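# Place two socket boards in tray, cap with frame

## Task

Set both of the short circuit boards that carry a black socket inside the flat black tray, then lay the clear frame over the tray so that it sits on the tray's rim; afterwards open the grippers and move the arms away from the parts.

## Robot and tools

ROBOT. Two arms, left_arm and right_arm, stand at a table. Each has six joints and a two-finger gripper. The names are labels only; they do not describe which side of a camera picture an arm appears on.

FRAME. Every position in a result uses one world frame. Its origin lies on the table surface midway between the arms; +z is up, +x reaches out across the table, and left_arm sits toward +y. A gripper's fingers extend along its own +z and close along its own y. The reported end_effector_position (metres) is the point between the finger pads, roughly 1 cm short of the tips; the orientation is a quaternion in w,x,y,z order. The printed hand position may be somewhat wrong, worse when the arm is stretched far.

ROW FORMAT. Every command row is a single flat list of 14 numbers, each in [-1, 1], covering both arms even if only one moves: first left_arm's seven, then right_arm's seven. Within each arm the order is shoulder, elbow, wrist roll, wrist pitch, waist, wrist yaw, then gripper opening. The six joint numbers are scaled offsets, not angles: 1.0 equals 1.258 rad shoulder, 1.238 rad elbow, 2.022 rad wrist roll, 2.073 rad wrist pitch, 1.202 rad waist, 2.022 rad wrist yaw. The seventh number is an absolute opening: +1 fully open, -1 closed.

JOINT RANGES (rad): waist -2.618 to 3.054, shoulder 0.000 to 3.142, elbow 0.000 to 3.142, wrist pitch -1.571 to 1.571, wrist yaw -1.571 to 1.571, wrist roll -2.094 to 2.094. True ends may sit up to 0.036 rad off. Asking for more than 0.036 rad beyond an end, judged from the angles at the action's start, makes that action rejected for both arms; if it is the first action of a call, the whole call does nothing. A joint pushed past its real end stops there and the result may say "joint sent to its limit".

execute_actions(actions): actions is a list of up to 15 actions; each action is a list of up to 15 rows, one row per 1/30 s step, with the last row repeated to fill 15 steps. Joint offsets in every row count from the angles the arm had when that action began (for a call's first action, the most recently reported angles), not from the previous row. An empty list simply returns state and images.

move(target, speed, blocking): target is one 14-number row whose offsets count from the Joint positions of the latest result that printed them. All joints travel in step so they finish together, so the hand follows a curve and does not avoid obstacles or the other arm. speed (rad/s, 0.01 to 2, default 0.5) caps the joint with the longest path; paths run 0.5 to 10 s. Finger values are applied at once. The extra "move:" line reports the ending (done, off_target, moving, held, fault), limits=held or limits=none, and each arm's joint farthest from target. With blocking=false you get a result after 0.5 s; further moves or actions are refused until a result shows the move ended, so use wait or stop first.

wait(seconds): 0 to 10; the arms keep their last command and an ongoing move continues. stop(): brakes a running move; it needs stopping room, more when fast. zoom_image(camera, region): camera is cam_left_wrist or cam_right_wrist (both 616x616); region [x0, y0, x1, y1] in image pixels from the top-left, at most 504 by 504. finished_scene(scene): integer 1 to 2, ends the current scene permanently; call it only once the result is stable.

MOTION LIMITS. Each step the joint target is held close to the measured angle (lead of 0.202 shoulder-side waist, 0.258 shoulder, 0.238 elbow, 0.573 wrist pitch, 0.522 wrist yaw and roll, rad), and targets placing the hand over 70 mm from where it is get scaled back, so big changes need several actions. "Joint targets" shows what joints are currently chasing. Arms can sag under zero offsets: to hold a pose, send offsets back to the desired angles, then zeros, correcting any shortfall. The robot keeps its last command while you compose replies.

RESULTS. Joint positions and Joint velocities give one block per arm in the joint order above (rad, rad/s) plus finger gap (m; 0.094 fully open). grip_measured is the measured opening on the command scale; each gripper may be about 1 mm off. Step readings list joint angles at some steps; HELD marks steps where an arm was held back. "joint command not followed" means a clearance check altered targets. Joint torques include offsets and noise. MOTOR HOT appears from 75 °C; at 90 °C the arm pauses for 10 s, and at 100 °C it goes limp and falls (OVER-TEMPERATURE FAULT).

GRASPING. To hold a part, command an opening below grip_measured; about 0.03 under holds firmly. Parts under about 2 mm thick get less force. Expect occasional tugs on held parts or pushes on loose ones.

AVOID. Nothing may leave the table. Do not let the arms collide or press on each other. Avoid drops, slips, slamming, and forcing a target far beyond a contact; faster contact hits harder.

Each tool is called after ">>>" in YAML: its name, and indented under it one key for each argument.

## Session

>>> execute_actions:
  actions: []

Scene clock: 0.00 s.
left_arm: end_effector_position=(+0.2943, +0.2685, +0.1353) grip_measured=+1.000 end_effector_quat_wxyz=(+0.163, +0.781, +0.596, +0.093) | right_arm: end_effector_position=(+0.3125, -0.0962, +0.3059) grip_measured=+1.000 end_effector_quat_wxyz=(+0.628, -0.212, +0.748, +0.037)
Joint names: [shoulder, elbow, wrist roll, wrist pitch, waist, wrist yaw]
Joint positions: left_arm=[ 1.355  1.08   1.996 -0.977  0.202  0.206  0.094] | right_arm=[ 1.246  0.969 -0.11   0.042  0.655  0.458  0.094]
Joint velocities: left_arm=[-0.002  0.017 -0.037  0.066 -0.007  0.066  0.   ] | right_arm=[-0.007 -0.017 -0.037  0.022  0.002 -0.066  0.   ]
Joint torques (N m, as the arm reports them, + toward a larger angle): no reading
Joint targets: left_arm=[1.349 1.087 1.994 -0.986 0.202 0.213] | right_arm=[1.239 0.976 -0.109 0.037 0.655 0.459]
camera_calibration (this result's frames):
cam_left_wrist: T_world_to_cam=[[-0.858427, 0.305175, -0.412275, 0.229383], [0.0633848, 0.860709, 0.505137, -0.287218], [0.509004, 0.407491, -0.758199, -0.0323479], [0, 0, 0, 1]] pos_world=[0.231579, 0.19039, 0.215127]
cam_right_wrist: T_world_to_cam=[[0.289222, -0.951129, 0.108188, -0.220891], [-0.767633, -0.297966, -0.567411, 0.420086], [0.571917, 0.0810595, -0.816296, 0.18822], [0, 0, 0, 1]] pos_world=[0.278712, -0.100182, 0.415902]

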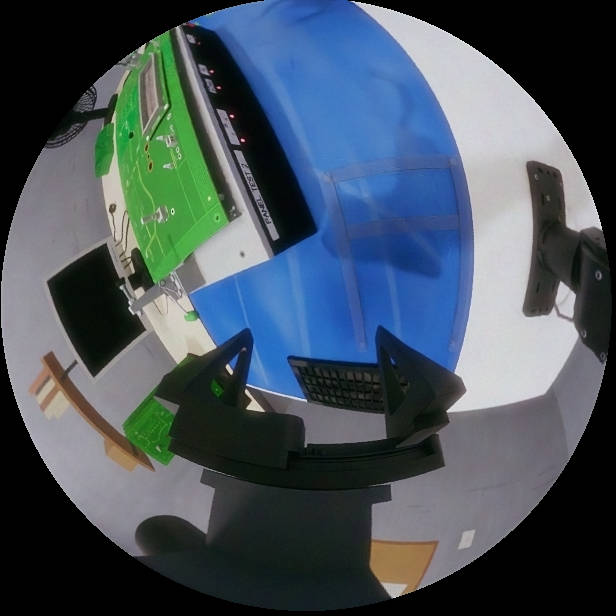

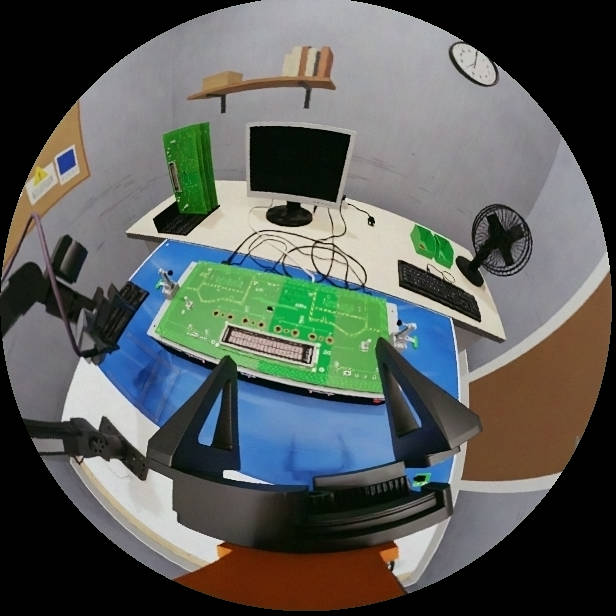

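>>> move:
  target: [0,0.12,-0.99,0.05,0.2,-0.105,0.2,0,0.35,0.058,-0.64,-0.8,-0.232,-0.3]
  speed: 1.2

>>> zoom_image:
  camera: "cam_right_wrist"
  region: [260,150,460,350]

>>> zoom_image:
  camera: "cam_left_wrist"
  region: [150,150,470,400]

Scene clock: 7.40 s.
left_arm: end_effector_position=(+0.3108, +0.3871, +0.1830) grip_measured=+0.202 end_effector_quat_wxyz=(+0.255, -0.200, +0.944, +0.054) | right_arm: end_effector_position=(+0.2423, -0.3785, +0.2344) grip_measured=-0.298 end_effector_quat_wxyz=(+0.213, +0.074, +0.974, -0.015)
Joint names: [shoulder, elbow, wrist roll, wrist pitch, waist, wrist yaw]
Joint positions: left_arm=[ 1.355  1.199  0.003 -0.887  0.431  0.002  0.056] | right_arm=[ 1.246  1.376  0.001 -1.271 -0.3   -0.002  0.033]
Joint velocities: left_arm=[-0.002 -0.012 -0.037  0.037  0.007 -0.022 -0.001] | right_arm=[-0.027  0.007  0.037 -0.007 -0.007 -0.066 -0.   ]
Joint torques (N m, as the arm reports them, + toward a larger angle): left_arm=[-5.41  8.33 -0.05  1.42  0.81 -0.11] | right_arm=[-3.81  8.92  0.07  0.87 -0.61 -0.07]
Joint targets: left_arm=[1.355 1.228 -0.006 -0.874 0.443 -0.006] | right_arm=[1.246 1.402 0.007 -1.285 -0.307 -0.012]
move: off_target (left_arm, right_arm); limits=none; left_arm: farthest joint: the elbow, 0.030 radians from its target (0.149 radians at the start); right_arm: farthest joint: the elbow, 0.026 radians from its target (0.433 radians at the start)
camera_calibration (this result's frames):
cam_left_wrist: T_world_to_cam=[[0.362737, -0.928334, -0.0813498, 0.264418], [-0.925999, -0.368868, 0.0803819, 0.446785], [-0.104629, 0.0461724, -0.993439, 0.32071], [0, 0, 0, 1]] pos_world=[0.351364, 0.395465, 0.304203]
cam_right_wrist: T_world_to_cam=[[-0.279872, -0.960026, 0.00472077, -0.302598], [-0.907611, 0.266188, 0.324631, 0.279917], [-0.312911, 0.0865705, -0.945829, 0.439747], [0, 0, 0, 1]] pos_world=[0.306969, -0.403081, 0.326484]

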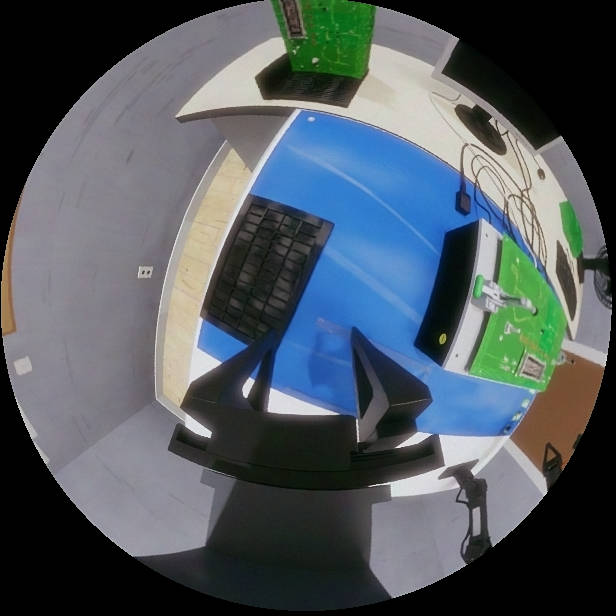

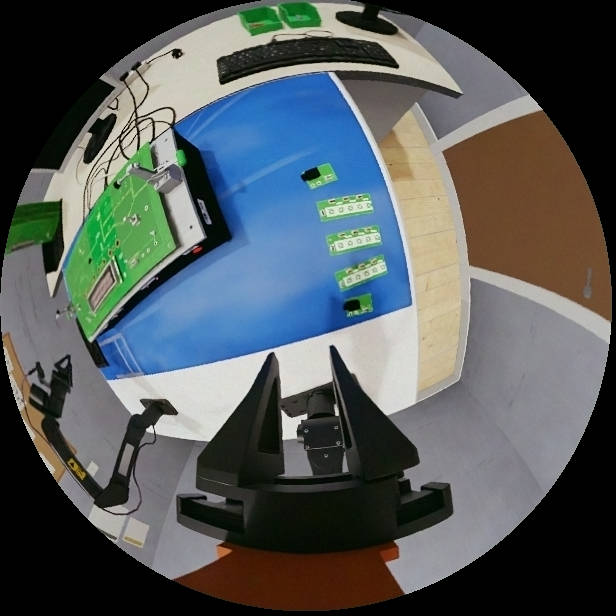

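Region (260, 150, 460, 350) of cam_right_wrist's 616x616 image, scaled by 2.520, with more detail than that image has.

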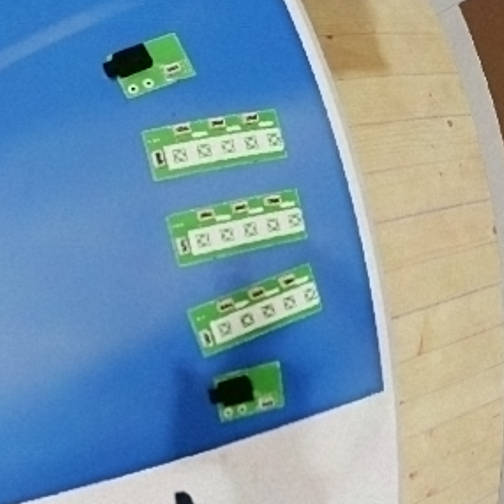

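Region (150, 150, 470, 400) of cam_left_wrist's 616x616 image, scaled by 1.575, with more detail than that image has; it fills the top 394 rows of this view, and the rest is white.

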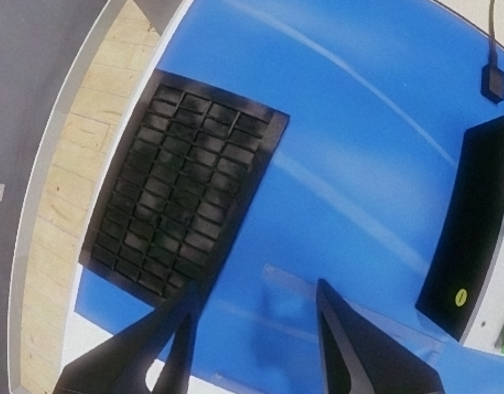

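>>> move:
  target: [0.165,0.04,-0.195,-0.155,-0.3,0,-0.3,0.232,-0.394,0.562,0.158,-0.32,0,-0.3]
  speed: 0.8

>>> zoom_image:
  camera: "cam_right_wrist"
  region: [220,260,410,420]

Scene clock: 19.27 s.
left_arm: end_effector_position=(+0.2772, +0.2678, +0.1109) grip_measured=-0.298 end_effector_quat_wxyz=(+0.022, -0.225, +0.974, -0.004) | right_arm: end_effector_position=(+0.1774, -0.4576, +0.0381) grip_measured=-0.298 end_effector_quat_wxyz=(-0.007, +0.737, +0.675, -0.001)
Joint names: [shoulder, elbow, wrist roll, wrist pitch, waist, wrist yaw]
Joint positions: left_arm=[ 1.551  1.218 -0.383 -1.193  0.081  0.002  0.033] | right_arm=[ 1.528  0.898  1.13  -0.955 -0.677 -0.002  0.033]
Joint velocities: left_arm=[-0.007 -0.002 -0.037  0.051  0.007  0.007  0.   ] | right_arm=[ 0.017  0.002 -0.007 -0.081 -0.007 -0.051  0.001]
Joint torques (N m, as the arm reports them, + toward a larger angle): left_arm=[-5.59  7.73 -0.09  0.   -0.8  -0.03] | right_arm=[-5.28  5.4   0.03  0.23 -0.56  0.03]
Joint targets: left_arm=[1.562 1.249 -0.391 -1.209 0.071 0.002] | right_arm=[1.538 0.889 1.137 -0.943 -0.684 -0.002]
move: off_target (left_arm); limits=none; left_arm: farthest joint: the elbow, 0.030 radians from its target (0.050 radians at the start); right_arm: farthest joint: the wrist pitch, 0.011 radians from its target (0.328 radians at the start)
camera_calibration (this result's frames):
cam_left_wrist: T_world_to_cam=[[0.366257, -0.929935, -0.0328115, 0.154079], [-0.778906, -0.325684, 0.535944, 0.274581], [-0.509079, -0.170736, -0.843616, 0.404686], [0, 0, 0, 1]] pos_world=[0.363457, 0.301805, 0.199295]
cam_right_wrist: T_world_to_cam=[[-0.976314, 0.203308, 0.0740098, 0.257519], [0.197307, 0.696276, 0.690123, 0.292614], [0.0887761, 0.68838, -0.719897, 0.436155], [0, 0, 0, 1]] pos_world=[0.154965, -0.556336, 0.0929886]

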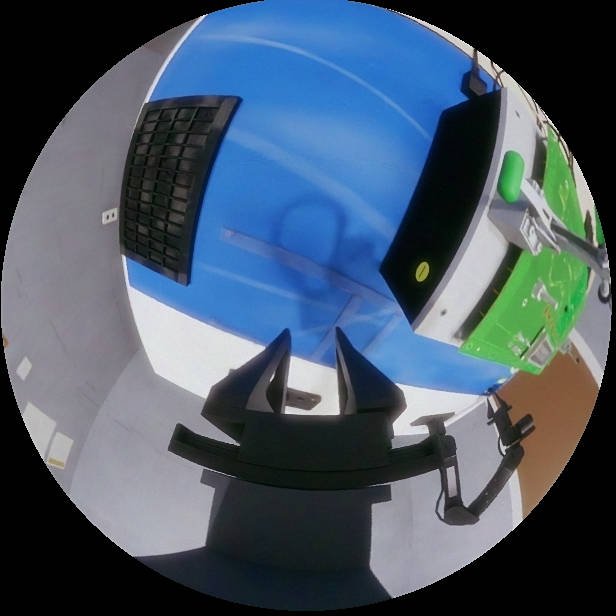

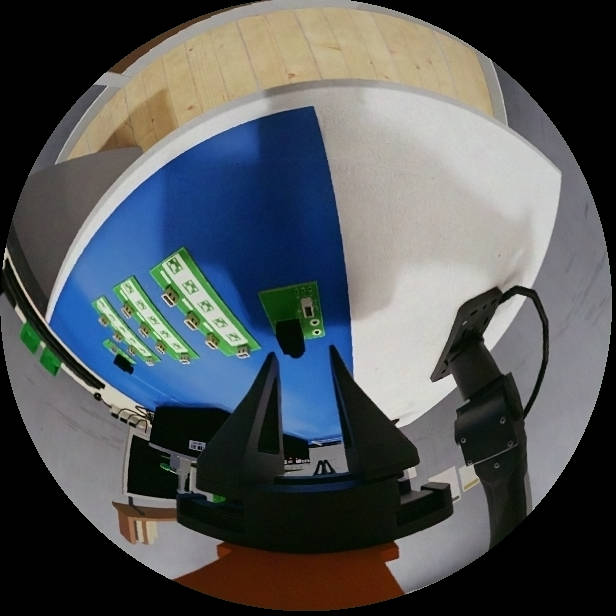

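Region (220, 260, 410, 420) of cam_right_wrist's 616x616 image, scaled by 2.653, with more detail than that image has; it fills the top 424 rows of this view, and the rest is white.

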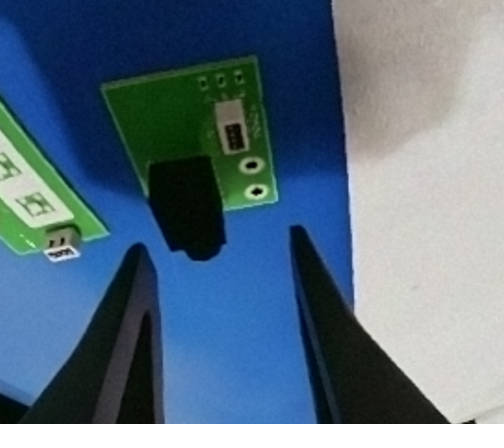

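>>> move:
  target: [0,0.02,0,0,0,0,-0.3,0.081,0,0.015,0.031,0.034,0,-0.3]
  speed: 0.12

>>> zoom_image:
  camera: "cam_right_wrist"
  region: [220,260,410,420]

Scene clock: 24.23 s.
left_arm: end_effector_position=(+0.2772, +0.2678, +0.1109) grip_measured=-0.298 end_effector_quat_wxyz=(+0.022, -0.225, +0.974, -0.004) | right_arm: end_effector_position=(+0.1856, -0.4533, +0.0181) grip_measured=-0.298 end_effector_quat_wxyz=(-0.024, +0.734, +0.679, -0.007)
Joint names: [shoulder, elbow, wrist roll, wrist pitch, waist, wrist yaw]
Joint positions: left_arm=[ 1.551  1.218 -0.384 -1.193  0.081  0.002  0.033] | right_arm=[ 1.617  0.898  1.153 -0.902 -0.645 -0.002  0.033]
Joint velocities: left_arm=[ 0.002 -0.002  0.022  0.007 -0.002 -0.066 -0.   ] | right_arm=[ 0.007  0.002 -0.037  0.037 -0.002 -0.007  0.002]
Joint torques (N m, as the arm reports them, + toward a larger angle): left_arm=[-6.59  7.36 -0.01  0.24 -0.05 -0.04] | right_arm=[-5.53  5.93  0.08  0.16  0.65  0.03]
Joint targets: left_arm=[1.551 1.243 -0.383 -1.192 0.081 0.002] | right_arm=[1.630 0.898 1.160 -0.890 -0.637 -0.002]
move: off_target (left_arm); limits=none; left_arm: farthest joint: the elbow, 0.025 radians from its target (0.025 radians at the start); right_arm: farthest joint: the shoulder, 0.013 radians from its target (0.101 radians at the start)
camera_calibration (this result's frames):
cam_left_wrist: T_world_to_cam=[[0.366611, -0.929796, -0.0327954, 0.153942], [-0.778782, -0.325971, 0.535949, 0.274623], [-0.509014, -0.170945, -0.843613, 0.404723], [0, 0, 0, 1]] pos_world=[0.363444, 0.301839, 0.199295]
cam_right_wrist: T_world_to_cam=[[-0.975317, 0.192448, 0.108259, 0.260393], [0.21264, 0.686486, 0.695356, 0.294387], [0.0595014, 0.701213, -0.710464, 0.429116], [0, 0, 0, 1]] pos_world=[0.165834, -0.553107, 0.0719777]

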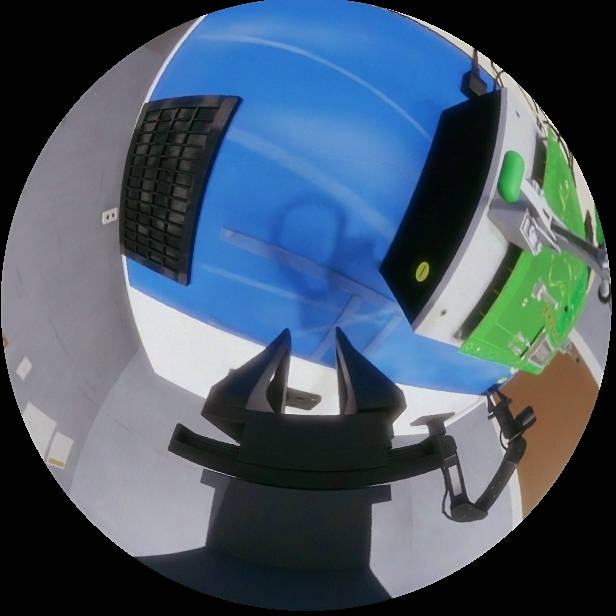

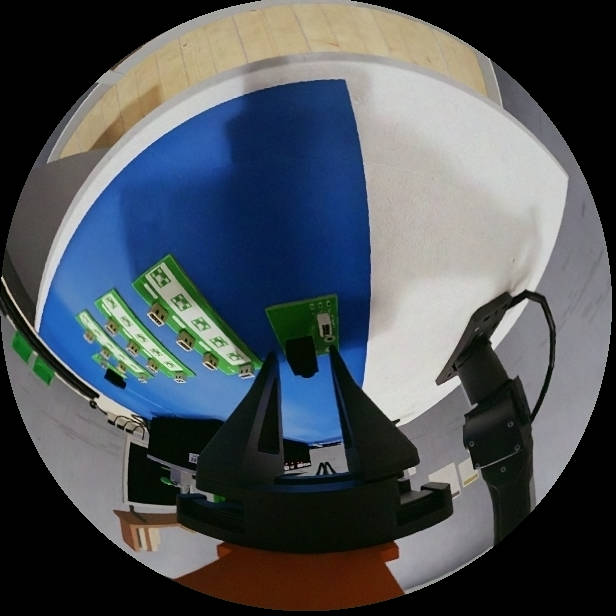

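Region (220, 260, 410, 420) of cam_right_wrist's 616x616 image, scaled by 2.653, with more detail than that image has; it fills the top 424 rows of this view, and the rest is white.

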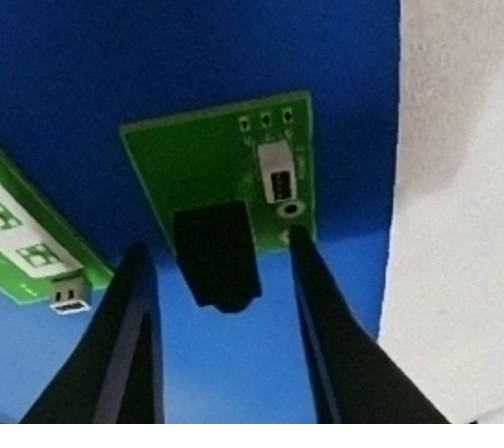

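>>> move:
  target: [0,0.02,0,0,0,0,-0.3,0,0,0,0,0,0,-0.75]

>>> move:
  target: [0,0.02,0,0,0,0,-0.3,0,0.19,0,-0.085,0,0,-0.75]
  speed: 0.5

>>> move:
  target: [0,0.02,0,0,0,0,-0.3,0,0.04,0.093,0,0.83,0,-0.75]
  speed: 1.0

>>> move:
  target: [0,0.02,0,0,0,0,-0.3,0.18,0.21,0,0,0.303,0,-0.75]
  speed: 0.8

Scene clock: 29.57 s.
left_arm: end_effector_position=(+0.2772, +0.2678, +0.1109) grip_measured=-0.298 end_effector_quat_wxyz=(+0.022, -0.225, +0.974, -0.004) | right_arm: end_effector_position=(+0.1857, -0.4533, +0.0181) grip_measured=-0.701 end_effector_quat_wxyz=(-0.024, +0.734, +0.679, -0.007)
Joint names: [shoulder, elbow, wrist roll, wrist pitch, waist, wrist yaw]
Joint positions: left_arm=[ 1.551  1.218 -0.384 -1.193  0.081  0.002  0.033] | right_arm=[ 1.617  0.898  1.153 -0.902 -0.645 -0.002  0.014]
Joint velocities: left_arm=[ 0.012  0.007 -0.007 -0.022 -0.007  0.066 -0.001] | right_arm=[-0.007 -0.007 -0.037  0.022 -0.017  0.066  0.001]
Joint torques (N m, as the arm reports them, + toward a larger angle): left_arm=[-6.6   7.35 -0.01  0.24 -0.01 -0.04] | right_arm=[-6.71  5.96  0.02  0.04  0.02  0.02]
Joint targets: left_arm=[1.551 1.243 -0.384 -1.193 0.081 0.002] | right_arm=[1.617 0.898 1.153 -0.902 -0.645 -0.002]
move: off_target (left_arm); limits=none; left_arm: farthest joint: the elbow, 0.025 radians from its target (0.025 radians at the start); right_arm: farthest joint: the waist, 0.000 radians from its target (0.000 radians at the start)
camera_calibration (this result's frames):
cam_left_wrist: T_world_to_cam=[[0.366611, -0.929796, -0.0327954, 0.153942], [-0.778782, -0.325971, 0.535949, 0.274623], [-0.509014, -0.170945, -0.843613, 0.404723], [0, 0, 0, 1]] pos_world=[0.363444, 0.301839, 0.199295]
cam_right_wrist: T_world_to_cam=[[-0.975279, 0.192841, 0.107904, 0.260661], [0.212675, 0.686543, 0.69529, 0.294424], [0.06, 0.70105, -0.710583, 0.428975], [0, 0, 0, 1]] pos_world=[0.165862, -0.553134, 0.0719862]

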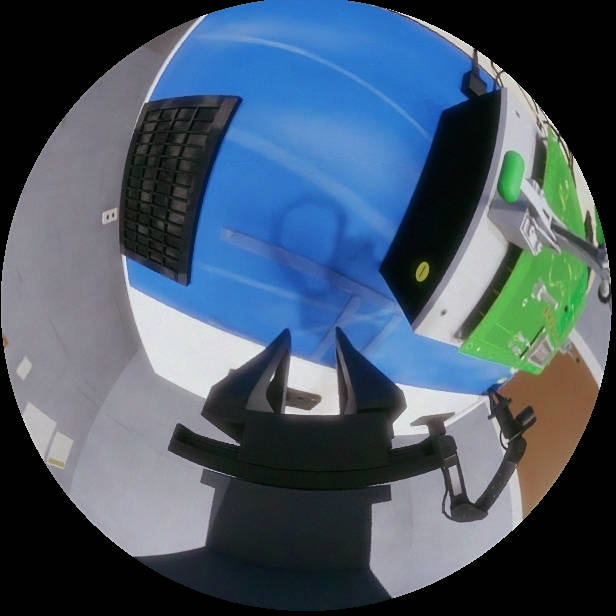

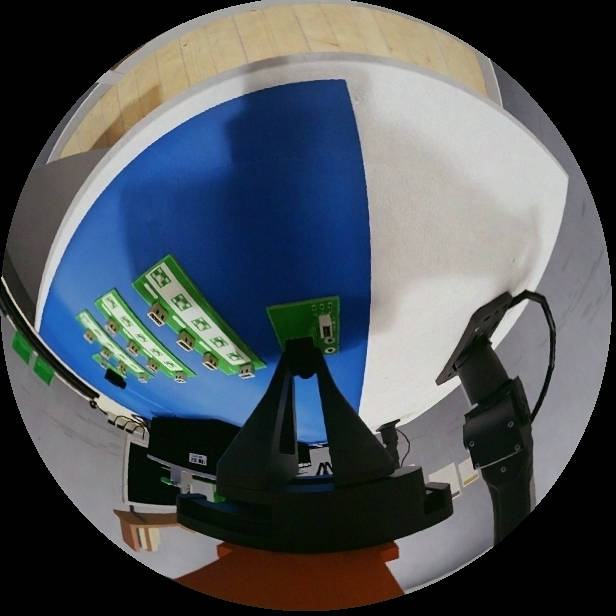

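Scene clock: 30.80 s.
left_arm: end_effector_position=(+0.2772, +0.2678, +0.1109) grip_measured=-0.298 end_effector_quat_wxyz=(+0.022, -0.225, +0.974, -0.004) | right_arm: end_effector_position=(+0.2155, -0.4694, +0.0684) grip_measured=-0.701 end_effector_quat_wxyz=(+0.003, +0.734, +0.679, +0.002)
Joint names: [shoulder, elbow, wrist roll, wrist pitch, waist, wrist yaw]
Joint positions: left_arm=[ 1.551  1.218 -0.384 -1.193  0.081  0.002  0.033] | right_arm=[ 1.617  1.114  1.153 -1.06  -0.645 -0.002  0.014]
Joint velocities: left_arm=[-0.002 -0.012  0.037 -0.022 -0.007 -0.007  0.   ] | right_arm=[-0.002  0.007 -0.022  0.022 -0.002 -0.007  0.002]
Joint torques (N m, as the arm reports them, + toward a larger angle): left_arm=[-6.59  7.36 -0.02  0.24 -0.06 -0.04] | right_arm=[-7.26  7.99  0.   -0.02  0.05  0.01]
Joint targets: left_arm=[1.551 1.243 -0.384 -1.193 0.081 0.002] | right_arm=[1.617 1.134 1.153 -1.078 -0.645 -0.002]
move: off_target (left_arm); limits=none; left_arm: farthest joint: the elbow, 0.025 radians from its target (0.025 radians at the start); right_arm: farthest joint: the elbow, 0.019 radians from its target (0.235 radians at the start)
camera_calibration (this result's frames):
cam_left_wrist: T_world_to_cam=[[0.366611, -0.929796, -0.0327954, 0.153942], [-0.778782, -0.325971, 0.535949, 0.274623], [-0.509014, -0.170945, -0.843613, 0.404723], [0, 0, 0, 1]] pos_world=[0.363444, 0.301839, 0.199295]
cam_right_wrist: T_world_to_cam=[[-0.97934, 0.195038, 0.0534216, 0.293033], [0.177902, 0.705354, 0.686168, 0.281151], [0.0961475, 0.681495, -0.725479, 0.458254], [0, 0, 0, 1]] pos_world=[0.192901, -0.567762, 0.123882]

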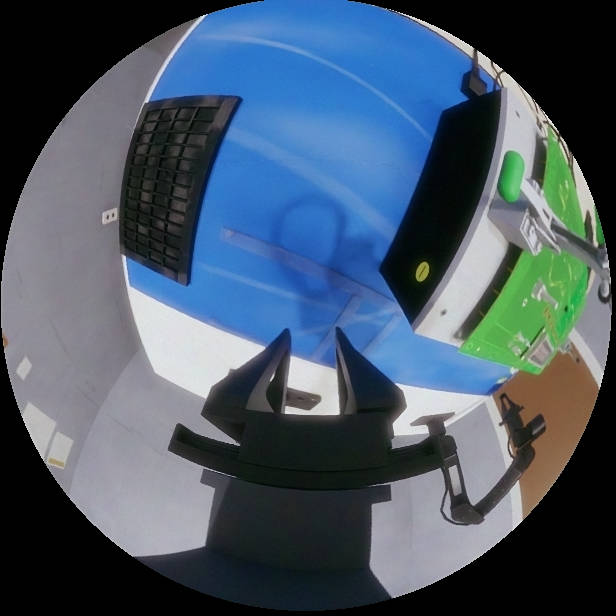

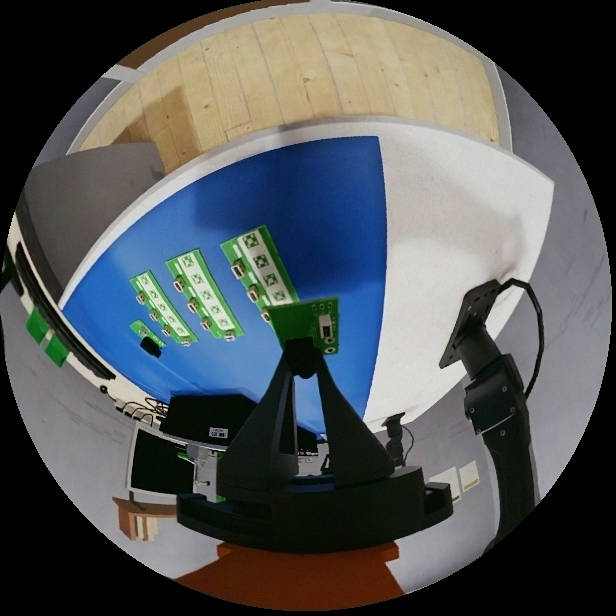

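Scene clock: 32.50 s.
left_arm: end_effector_position=(+0.2772, +0.2678, +0.1109) grip_measured=-0.298 end_effector_quat_wxyz=(+0.022, -0.225, +0.974, -0.004) | right_arm: end_effector_position=(+0.2192, -0.1985, +0.0746) grip_measured=-0.701 end_effector_quat_wxyz=(+0.005, +0.404, +0.915, +0.016)
Joint names: [shoulder, elbow, wrist roll, wrist pitch, waist, wrist yaw]
Joint positions: left_arm=[ 1.551  1.218 -0.384 -1.193  0.081  0.002  0.033] | right_arm=[ 1.617  1.139  1.335 -1.06   0.354 -0.011  0.014]
Joint velocities: left_arm=[ 0.007  0.002  0.081 -0.022 -0.002 -0.007  0.001] | right_arm=[-0.002  0.012  0.022  0.007  0.002 -0.007  0.   ]
Joint torques (N m, as the arm reports them, + toward a larger angle): left_arm=[-6.61  7.34 -0.02  0.23 -0.03 -0.04] | right_arm=[-7.34  8.43  0.05  0.21 -0.08  0.12]
Joint targets: left_arm=[1.551 1.243 -0.384 -1.193 0.081 0.002] | right_arm=[1.617 1.163 1.342 -1.060 0.353 -0.002]
move: off_target (left_arm, right_arm); limits=none; left_arm: farthest joint: the elbow, 0.025 radians from its target (0.025 radians at the start); right_arm: farthest joint: the elbow, 0.025 radians from its target (0.050 radians at the start)
camera_calibration (this result's frames):
cam_left_wrist: T_world_to_cam=[[0.366611, -0.929796, -0.0327954, 0.153942], [-0.778782, -0.325971, 0.535949, 0.274623], [-0.509014, -0.170945, -0.843613, 0.404723], [0, 0, 0, 1]] pos_world=[0.363444, 0.301839, 0.199295]
cam_right_wrist: T_world_to_cam=[[-0.812727, -0.58198, 0.0278166, 0.0546446], [-0.404262, 0.59764, 0.692386, 0.190915], [-0.419579, 0.551476, -0.720991, 0.364658], [0, 0, 0, 1]] pos_world=[0.274594, -0.283397, 0.129208]

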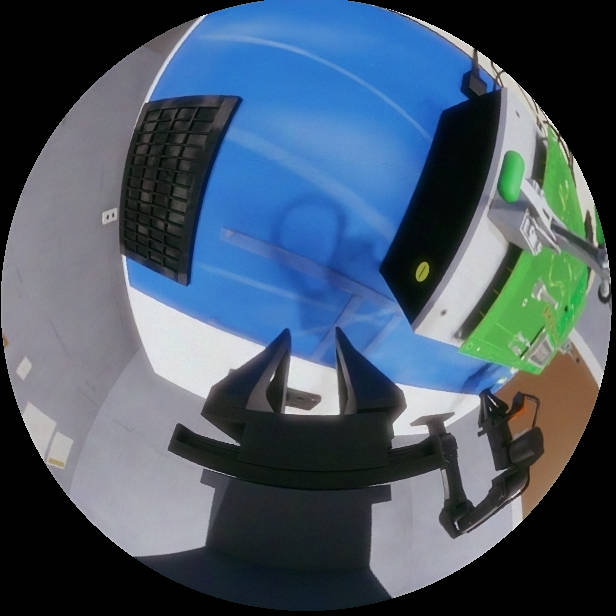

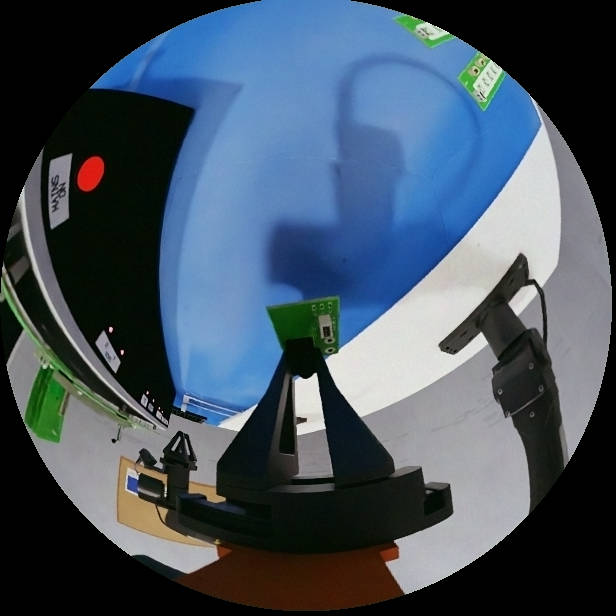

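Scene clock: 33.73 s.
left_arm: end_effector_position=(+0.2772, +0.2678, +0.1109) grip_measured=-0.298 end_effector_quat_wxyz=(+0.022, -0.225, +0.974, -0.004) | right_arm: end_effector_position=(+0.1936, -0.0660, +0.0737) grip_measured=-0.701 end_effector_quat_wxyz=(+0.002, +0.231, +0.972, +0.038)
Joint names: [shoulder, elbow, wrist roll, wrist pitch, waist, wrist yaw]
Joint positions: left_arm=[ 1.551  1.218 -0.384 -1.193  0.081  0.002  0.033] | right_arm=[ 1.831  1.382  1.335 -1.051  0.718 -0.031  0.014]
Joint velocities: left_arm=[-0.002 -0.012 -0.037 -0.066 -0.032  0.007 -0.   ] | right_arm=[-0.012 -0.002  0.007  0.007 -0.007  0.022  0.001]
Joint torques (N m, as the arm reports them, + toward a larger angle): left_arm=[-6.57  7.37 -0.01  0.23 -0.04 -0.04] | right_arm=[-8.65  7.93  0.01  0.21 -0.01  0.18]
Joint targets: left_arm=[1.551 1.243 -0.384 -1.193 0.081 0.002] | right_arm=[1.843 1.399 1.335 -1.060 0.718 -0.011]
move: off_target (left_arm); limits=none; left_arm: farthest joint: the elbow, 0.025 radians from its target (0.025 radians at the start); right_arm: farthest joint: the wrist yaw, 0.020 radians from its target (0.000 radians at the start)
camera_calibration (this result's frames):
cam_left_wrist: T_world_to_cam=[[0.366611, -0.929796, -0.0327954, 0.153942], [-0.778782, -0.325971, 0.535949, 0.274623], [-0.509014, -0.170945, -0.843613, 0.404723], [0, 0, 0, 1]] pos_world=[0.363444, 0.301839, 0.199295]
cam_right_wrist: T_world_to_cam=[[-0.551268, -0.834237, -0.0123607, 0.046659], [-0.597946, 0.384707, 0.703179, 0.124571], [-0.581863, 0.395031, -0.710905, 0.300575], [0, 0, 0, 1]] pos_world=[0.275102, -0.127735, 0.126662]

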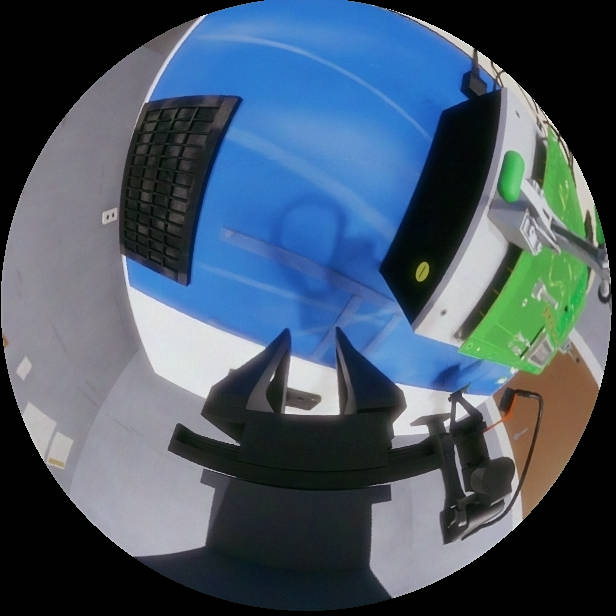

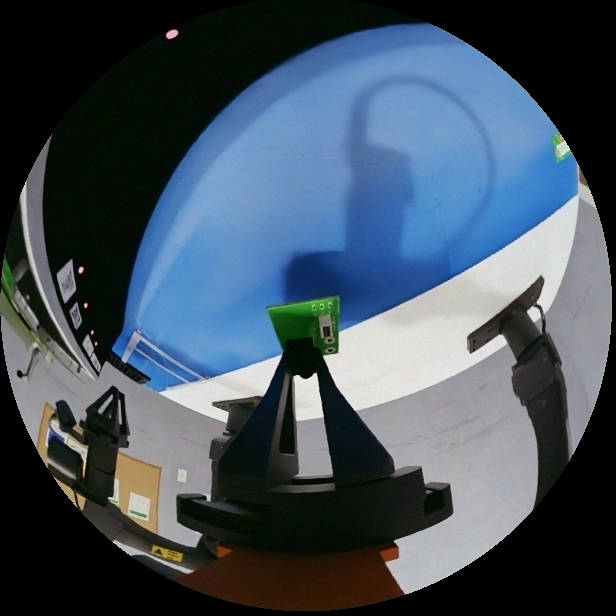

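>>> move:
  target: [0,0.02,0,0,0,0,-0.3,0.248,0.186,0.134,0.016,0.07,0.02,-0.75]
  speed: 0.3

>>> move:
  target: [0,0.02,0,0,0,0,-0.3,0.01,0,0,0,0,0,-0.3]

>>> move:
  target: [0,0.02,0,0,0,0,-0.3,-0.09,0.02,0,0,0,0,-0.3]

>>> move:
  target: [0,0.02,0,0,-0.35,0,-0.3,-0.34,-0.36,-0.1,-0.03,-0.5,0,-0.3]
  speed: 0.9

Scene clock: 40.47 s.
left_arm: end_effector_position=(+0.2772, +0.2678, +0.1109) grip_measured=-0.298 end_effector_quat_wxyz=(+0.022, -0.225, +0.974, -0.004) | right_arm: end_effector_position=(+0.2044, -0.0113, +0.0202) grip_measured=-0.701 end_effector_quat_wxyz=(-0.004, +0.322, +0.947, +0.005)
Joint names: [shoulder, elbow, wrist roll, wrist pitch, waist, wrist yaw]
Joint positions: left_arm=[ 1.551  1.218 -0.384 -1.193  0.081  0.002  0.033] | right_arm=[ 2.127  1.589  1.599 -1.025  0.795 -0.01   0.014]
Joint velocities: left_arm=[-0.007  0.012  0.022 -0.051  0.007 -0.066 -0.001] | right_arm=[-0.007 -0.007  0.051 -0.066  0.002 -0.022 -0.001]
Joint torques (N m, as the arm reports them, + toward a larger angle): left_arm=[-6.59  7.34 -0.01  0.23 -0.04 -0.03] | right_arm=[-11.02   8.22   0.05   0.21   0.57   0.2 ]
Joint targets: left_arm=[1.551 1.243 -0.384 -1.193 0.081 0.002] | right_arm=[2.143 1.612 1.606 -1.018 0.803 0.010]
move: off_target (left_arm, right_arm); limits=none; left_arm: farthest joint: the elbow, 0.025 radians from its target (0.025 radians at the start); right_arm: farthest joint: the elbow, 0.023 radians from its target (0.230 radians at the start)
camera_calibration (this result's frames):
cam_left_wrist: T_world_to_cam=[[0.366611, -0.929796, -0.0327954, 0.153942], [-0.778782, -0.325971, 0.535949, 0.274623], [-0.509014, -0.170945, -0.843613, 0.404723], [0, 0, 0, 1]] pos_world=[0.363444, 0.301839, 0.199295]
cam_right_wrist: T_world_to_cam=[[-0.696627, -0.715251, 0.0559187, 0.127228], [-0.487954, 0.529499, 0.693925, 0.127019], [-0.52594, 0.456121, -0.717873, 0.236668], [0, 0, 0, 1]] pos_world=[0.275083, -0.0842049, 0.0746414]

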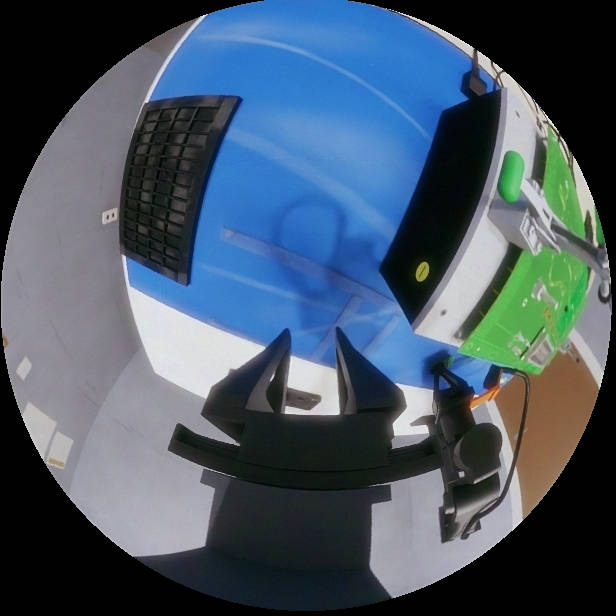

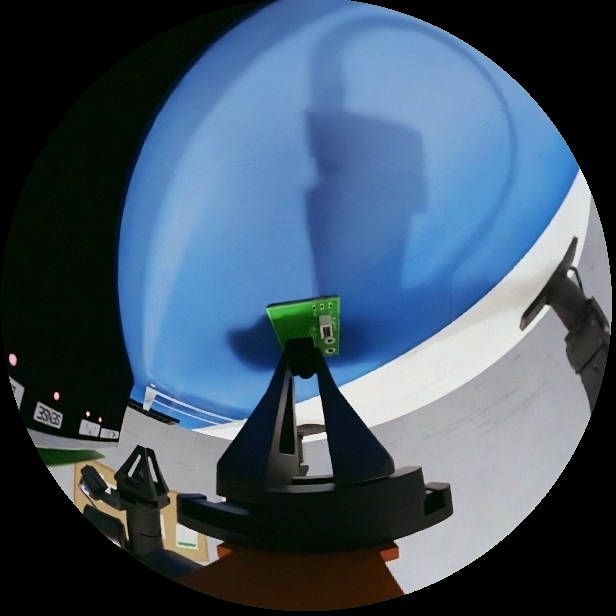

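Scene clock: 41.17 s.
left_arm: end_effector_position=(+0.2772, +0.2678, +0.1109) grip_measured=-0.298 end_effector_quat_wxyz=(+0.022, -0.225, +0.974, -0.004) | right_arm: end_effector_position=(+0.2044, -0.0113, +0.0202) grip_measured=-0.302 end_effector_quat_wxyz=(-0.004, +0.322, +0.947, +0.005)
Joint names: [shoulder, elbow, wrist roll, wrist pitch, waist, wrist yaw]
Joint positions: left_arm=[ 1.551  1.218 -0.384 -1.193  0.081  0.002  0.033] | right_arm=[ 2.127  1.589  1.599 -1.025  0.795 -0.01   0.033]
Joint velocities: left_arm=[-0.002  0.012 -0.066  0.051 -0.017  0.037  0.   ] | right_arm=[-0.007  0.022  0.007 -0.11   0.002 -0.022  0.   ]
Joint torques (N m, as the arm reports them, + toward a larger angle): left_arm=[-6.61  7.35 -0.01  0.24 -0.02 -0.04] | right_arm=[-11.32   6.42   0.     0.15   0.04   0.01]
Joint targets: left_arm=[1.551 1.243 -0.384 -1.193 0.081 0.002] | right_arm=[2.140 1.589 1.599 -1.025 0.795 -0.010]
move: off_target (left_arm); limits=none; left_arm: farthest joint: the elbow, 0.025 radians from its target (0.025 radians at the start); right_arm: farthest joint: the shoulder, 0.012 radians from its target (0.012 radians at the start)
camera_calibration (this result's frames):
cam_left_wrist: T_world_to_cam=[[0.366611, -0.929796, -0.0327954, 0.153942], [-0.778782, -0.325971, 0.535949, 0.274623], [-0.509014, -0.170945, -0.843613, 0.404723], [0, 0, 0, 1]] pos_world=[0.363444, 0.301839, 0.199295]
cam_right_wrist: T_world_to_cam=[[-0.696627, -0.715251, 0.0559187, 0.127228], [-0.487954, 0.529499, 0.693925, 0.127019], [-0.52594, 0.456121, -0.717873, 0.236668], [0, 0, 0, 1]] pos_world=[0.275083, -0.0842049, 0.0746414]

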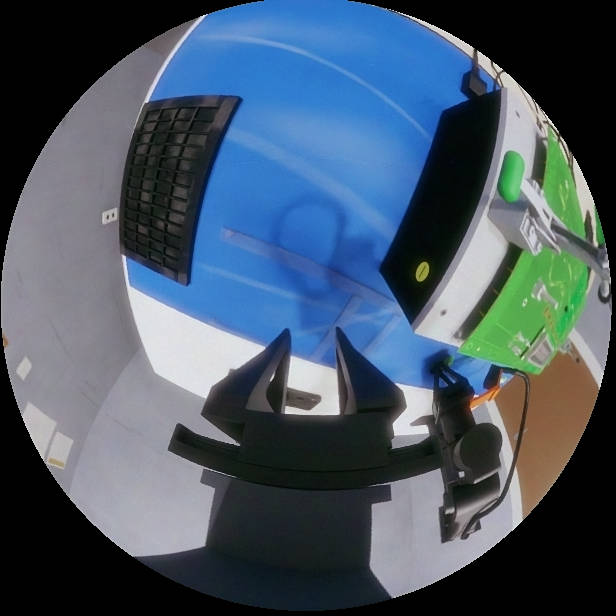

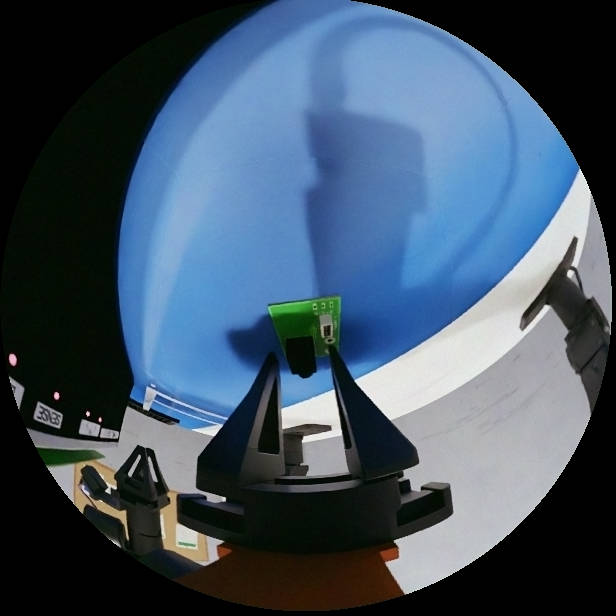

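Scene clock: 41.93 s.
left_arm: end_effector_position=(+0.2772, +0.2678, +0.1109) grip_measured=-0.298 end_effector_quat_wxyz=(+0.022, -0.225, +0.974, -0.004) | right_arm: end_effector_position=(+0.2093, -0.0047, +0.0603) grip_measured=-0.302 end_effector_quat_wxyz=(+0.012, +0.321, +0.946, +0.054)
Joint names: [shoulder, elbow, wrist roll, wrist pitch, waist, wrist yaw]
Joint positions: left_arm=[ 1.551  1.218 -0.384 -1.193  0.081  0.002  0.033] | right_arm=[ 2.024  1.589  1.599 -1.025  0.795 -0.01   0.033]
Joint velocities: left_arm=[ 0.002  0.007  0.007 -0.022  0.002  0.007 -0.001] | right_arm=[-0.017  0.007 -0.037  0.051  0.012  0.007  0.   ]
Joint torques (N m, as the arm reports them, + toward a larger angle): left_arm=[-6.58  7.35 -0.02  0.23 -0.01 -0.04] | right_arm=[-12.51   8.69   0.     0.36  -0.01   0.01]
Joint targets: left_arm=[1.551 1.243 -0.384 -1.193 0.081 0.002] | right_arm=[2.014 1.614 1.599 -1.025 0.795 -0.010]
move: off_target (left_arm, right_arm); limits=none; left_arm: farthest joint: the elbow, 0.025 radians from its target (0.025 radians at the start); right_arm: farthest joint: the elbow, 0.025 radians from its target (0.025 radians at the start)
camera_calibration (this result's frames):
cam_left_wrist: T_world_to_cam=[[0.366611, -0.929796, -0.0327954, 0.153942], [-0.778782, -0.325971, 0.535949, 0.274623], [-0.509014, -0.170945, -0.843613, 0.404723], [0, 0, 0, 1]] pos_world=[0.363444, 0.301839, 0.199295]
cam_right_wrist: T_world_to_cam=[[-0.696897, -0.715625, -0.0470783, 0.139404], [-0.530709, 0.470441, 0.705006, 0.106009], [-0.482372, 0.516301, -0.707637, 0.255505], [0, 0, 0, 1]] pos_world=[0.276659, -0.0820277, 0.112631]

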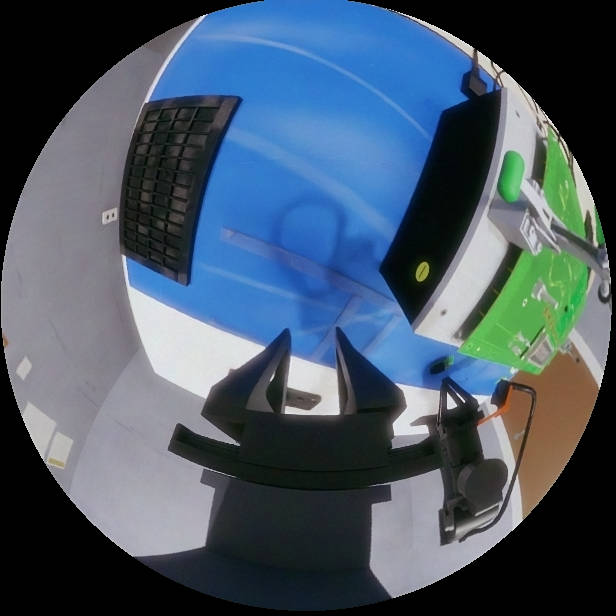

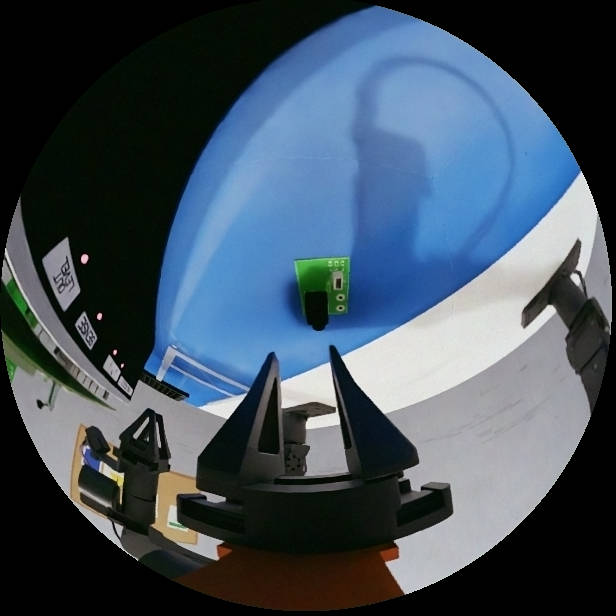

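Scene clock: 43.37 s.
left_arm: end_effector_position=(+0.2619, +0.1549, +0.1109) grip_measured=-0.298 end_effector_quat_wxyz=(+0.021, -0.020, +1.000, -0.009) | right_arm: end_effector_position=(+0.2403, -0.2389, +0.0793) grip_measured=-0.302 end_effector_quat_wxyz=(+0.006, +0.507, +0.862, +0.020)
Joint names: [shoulder, elbow, wrist roll, wrist pitch, waist, wrist yaw]
Joint positions: left_arm=[ 1.551  1.218 -0.384 -1.193 -0.333  0.002  0.033] | right_arm=[ 1.616  1.157  1.404 -1.074  0.192 -0.017  0.033]
Joint velocities: left_arm=[-0.012  0.002 -0.022 -0.022  0.007 -0.022 -0.   ] | right_arm=[-0.017 -0.022 -0.037 -0.051 -0.002 -0.022 -0.   ]
Joint torques (N m, as the arm reports them, + toward a larger angle): left_arm=[-6.58  7.34 -0.02  0.23 -0.56 -0.05] | right_arm=[-9.16  5.49 -0.1   0.09  0.18  0.08]
Joint targets: left_arm=[1.551 1.243 -0.384 -1.193 -0.340 0.002] | right_arm=[1.596 1.143 1.397 -1.088 0.194 -0.010]
move: off_target (left_arm); limits=none; left_arm: farthest joint: the elbow, 0.025 radians from its target (0.025 radians at the start); right_arm: farthest joint: the shoulder, 0.020 radians from its target (0.427 radians at the start)
camera_calibration (this result's frames):
cam_left_wrist: T_world_to_cam=[[-0.0383162, -0.998739, -0.0324321, 0.171286], [-0.844052, 0.0149744, 0.536052, 0.190178], [-0.534891, 0.0479139, -0.843561, 0.350507], [0, 0, 0, 1]] pos_world=[0.354567, 0.151428, 0.199284]
cam_right_wrist: T_world_to_cam=[[-0.924544, -0.380368, 0.0231834, 0.12352], [-0.257505, 0.668435, 0.697773, 0.201528], [-0.280907, 0.639152, -0.715944, 0.386444], [0, 0, 0, 1]] pos_world=[0.274649, -0.334721, 0.133188]

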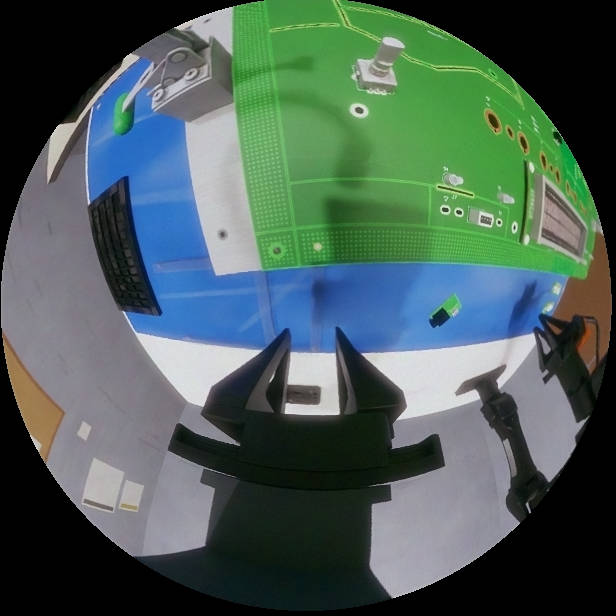

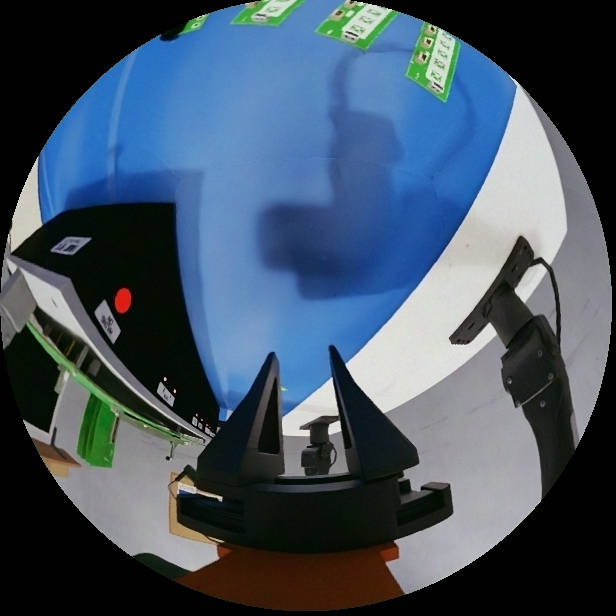

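>>> execute_actions:
  actions: []

Scene clock: 62.00 s.
left_arm: end_effector_position=(+0.2619, +0.1549, +0.1109) grip_measured=-0.298 end_effector_quat_wxyz=(+0.021, -0.020, +1.000, -0.009) | right_arm: end_effector_position=(+0.2403, -0.2389, +0.0793) grip_measured=-0.302 end_effector_quat_wxyz=(+0.006, +0.506, +0.862, +0.020)
Joint names: [shoulder, elbow, wrist roll, wrist pitch, waist, wrist yaw]
Joint positions: left_arm=[ 1.551  1.218 -0.384 -1.193 -0.333  0.002  0.033] | right_arm=[ 1.616  1.157  1.403 -1.074  0.192 -0.017  0.033]
Joint velocities: left_arm=[-0.007 -0.017 -0.007 -0.066 -0.007  0.037  0.   ] | right_arm=[-0.012 -0.002  0.022 -0.037  0.002 -0.022 -0.   ]
Joint torques (N m, as the arm reports them, + toward a larger angle): left_arm=[-6.58  7.34 -0.01  0.24 -0.57 -0.03] | right_arm=[-9.19  5.53 -0.06  0.09  0.19  0.06]
Joint targets: left_arm=[1.551 1.243 -0.384 -1.193 -0.340 0.002] | right_arm=[1.596 1.143 1.397 -1.088 0.194 -0.010]
camera_calibration (this result's frames):
cam_left_wrist: T_world_to_cam=[[-0.0383162, -0.998739, -0.0324321, 0.171286], [-0.844052, 0.0149744, 0.536052, 0.190178], [-0.534891, 0.0479139, -0.843561, 0.350507], [0, 0, 0, 1]] pos_world=[0.354567, 0.151428, 0.199284]
cam_right_wrist: T_world_to_cam=[[-0.924255, -0.381072, 0.0231723, 0.123283], [-0.258029, 0.668254, 0.697752, 0.201612], [-0.281379, 0.638921, -0.715965, 0.386504], [0, 0, 0, 1]] pos_world=[0.274721, -0.334694, 0.133191]

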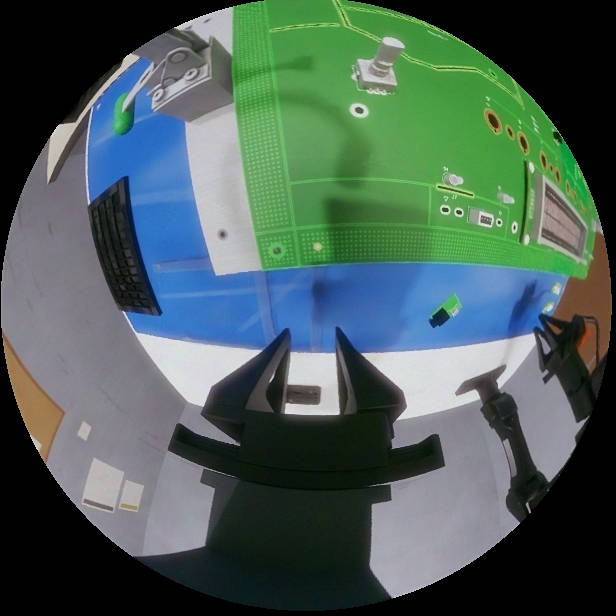

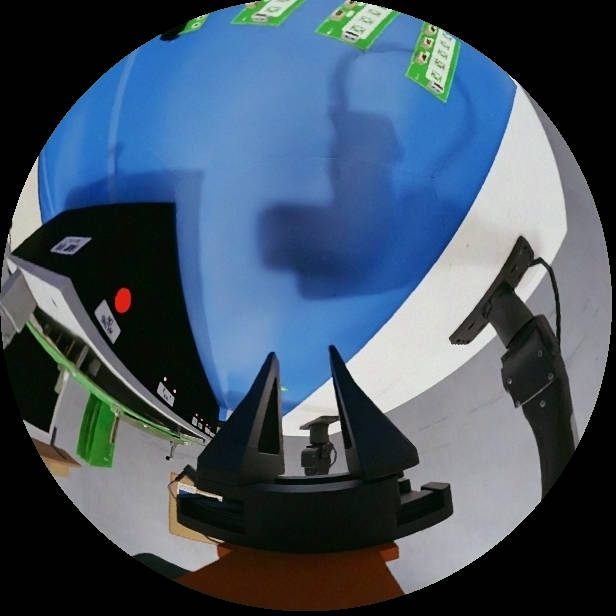

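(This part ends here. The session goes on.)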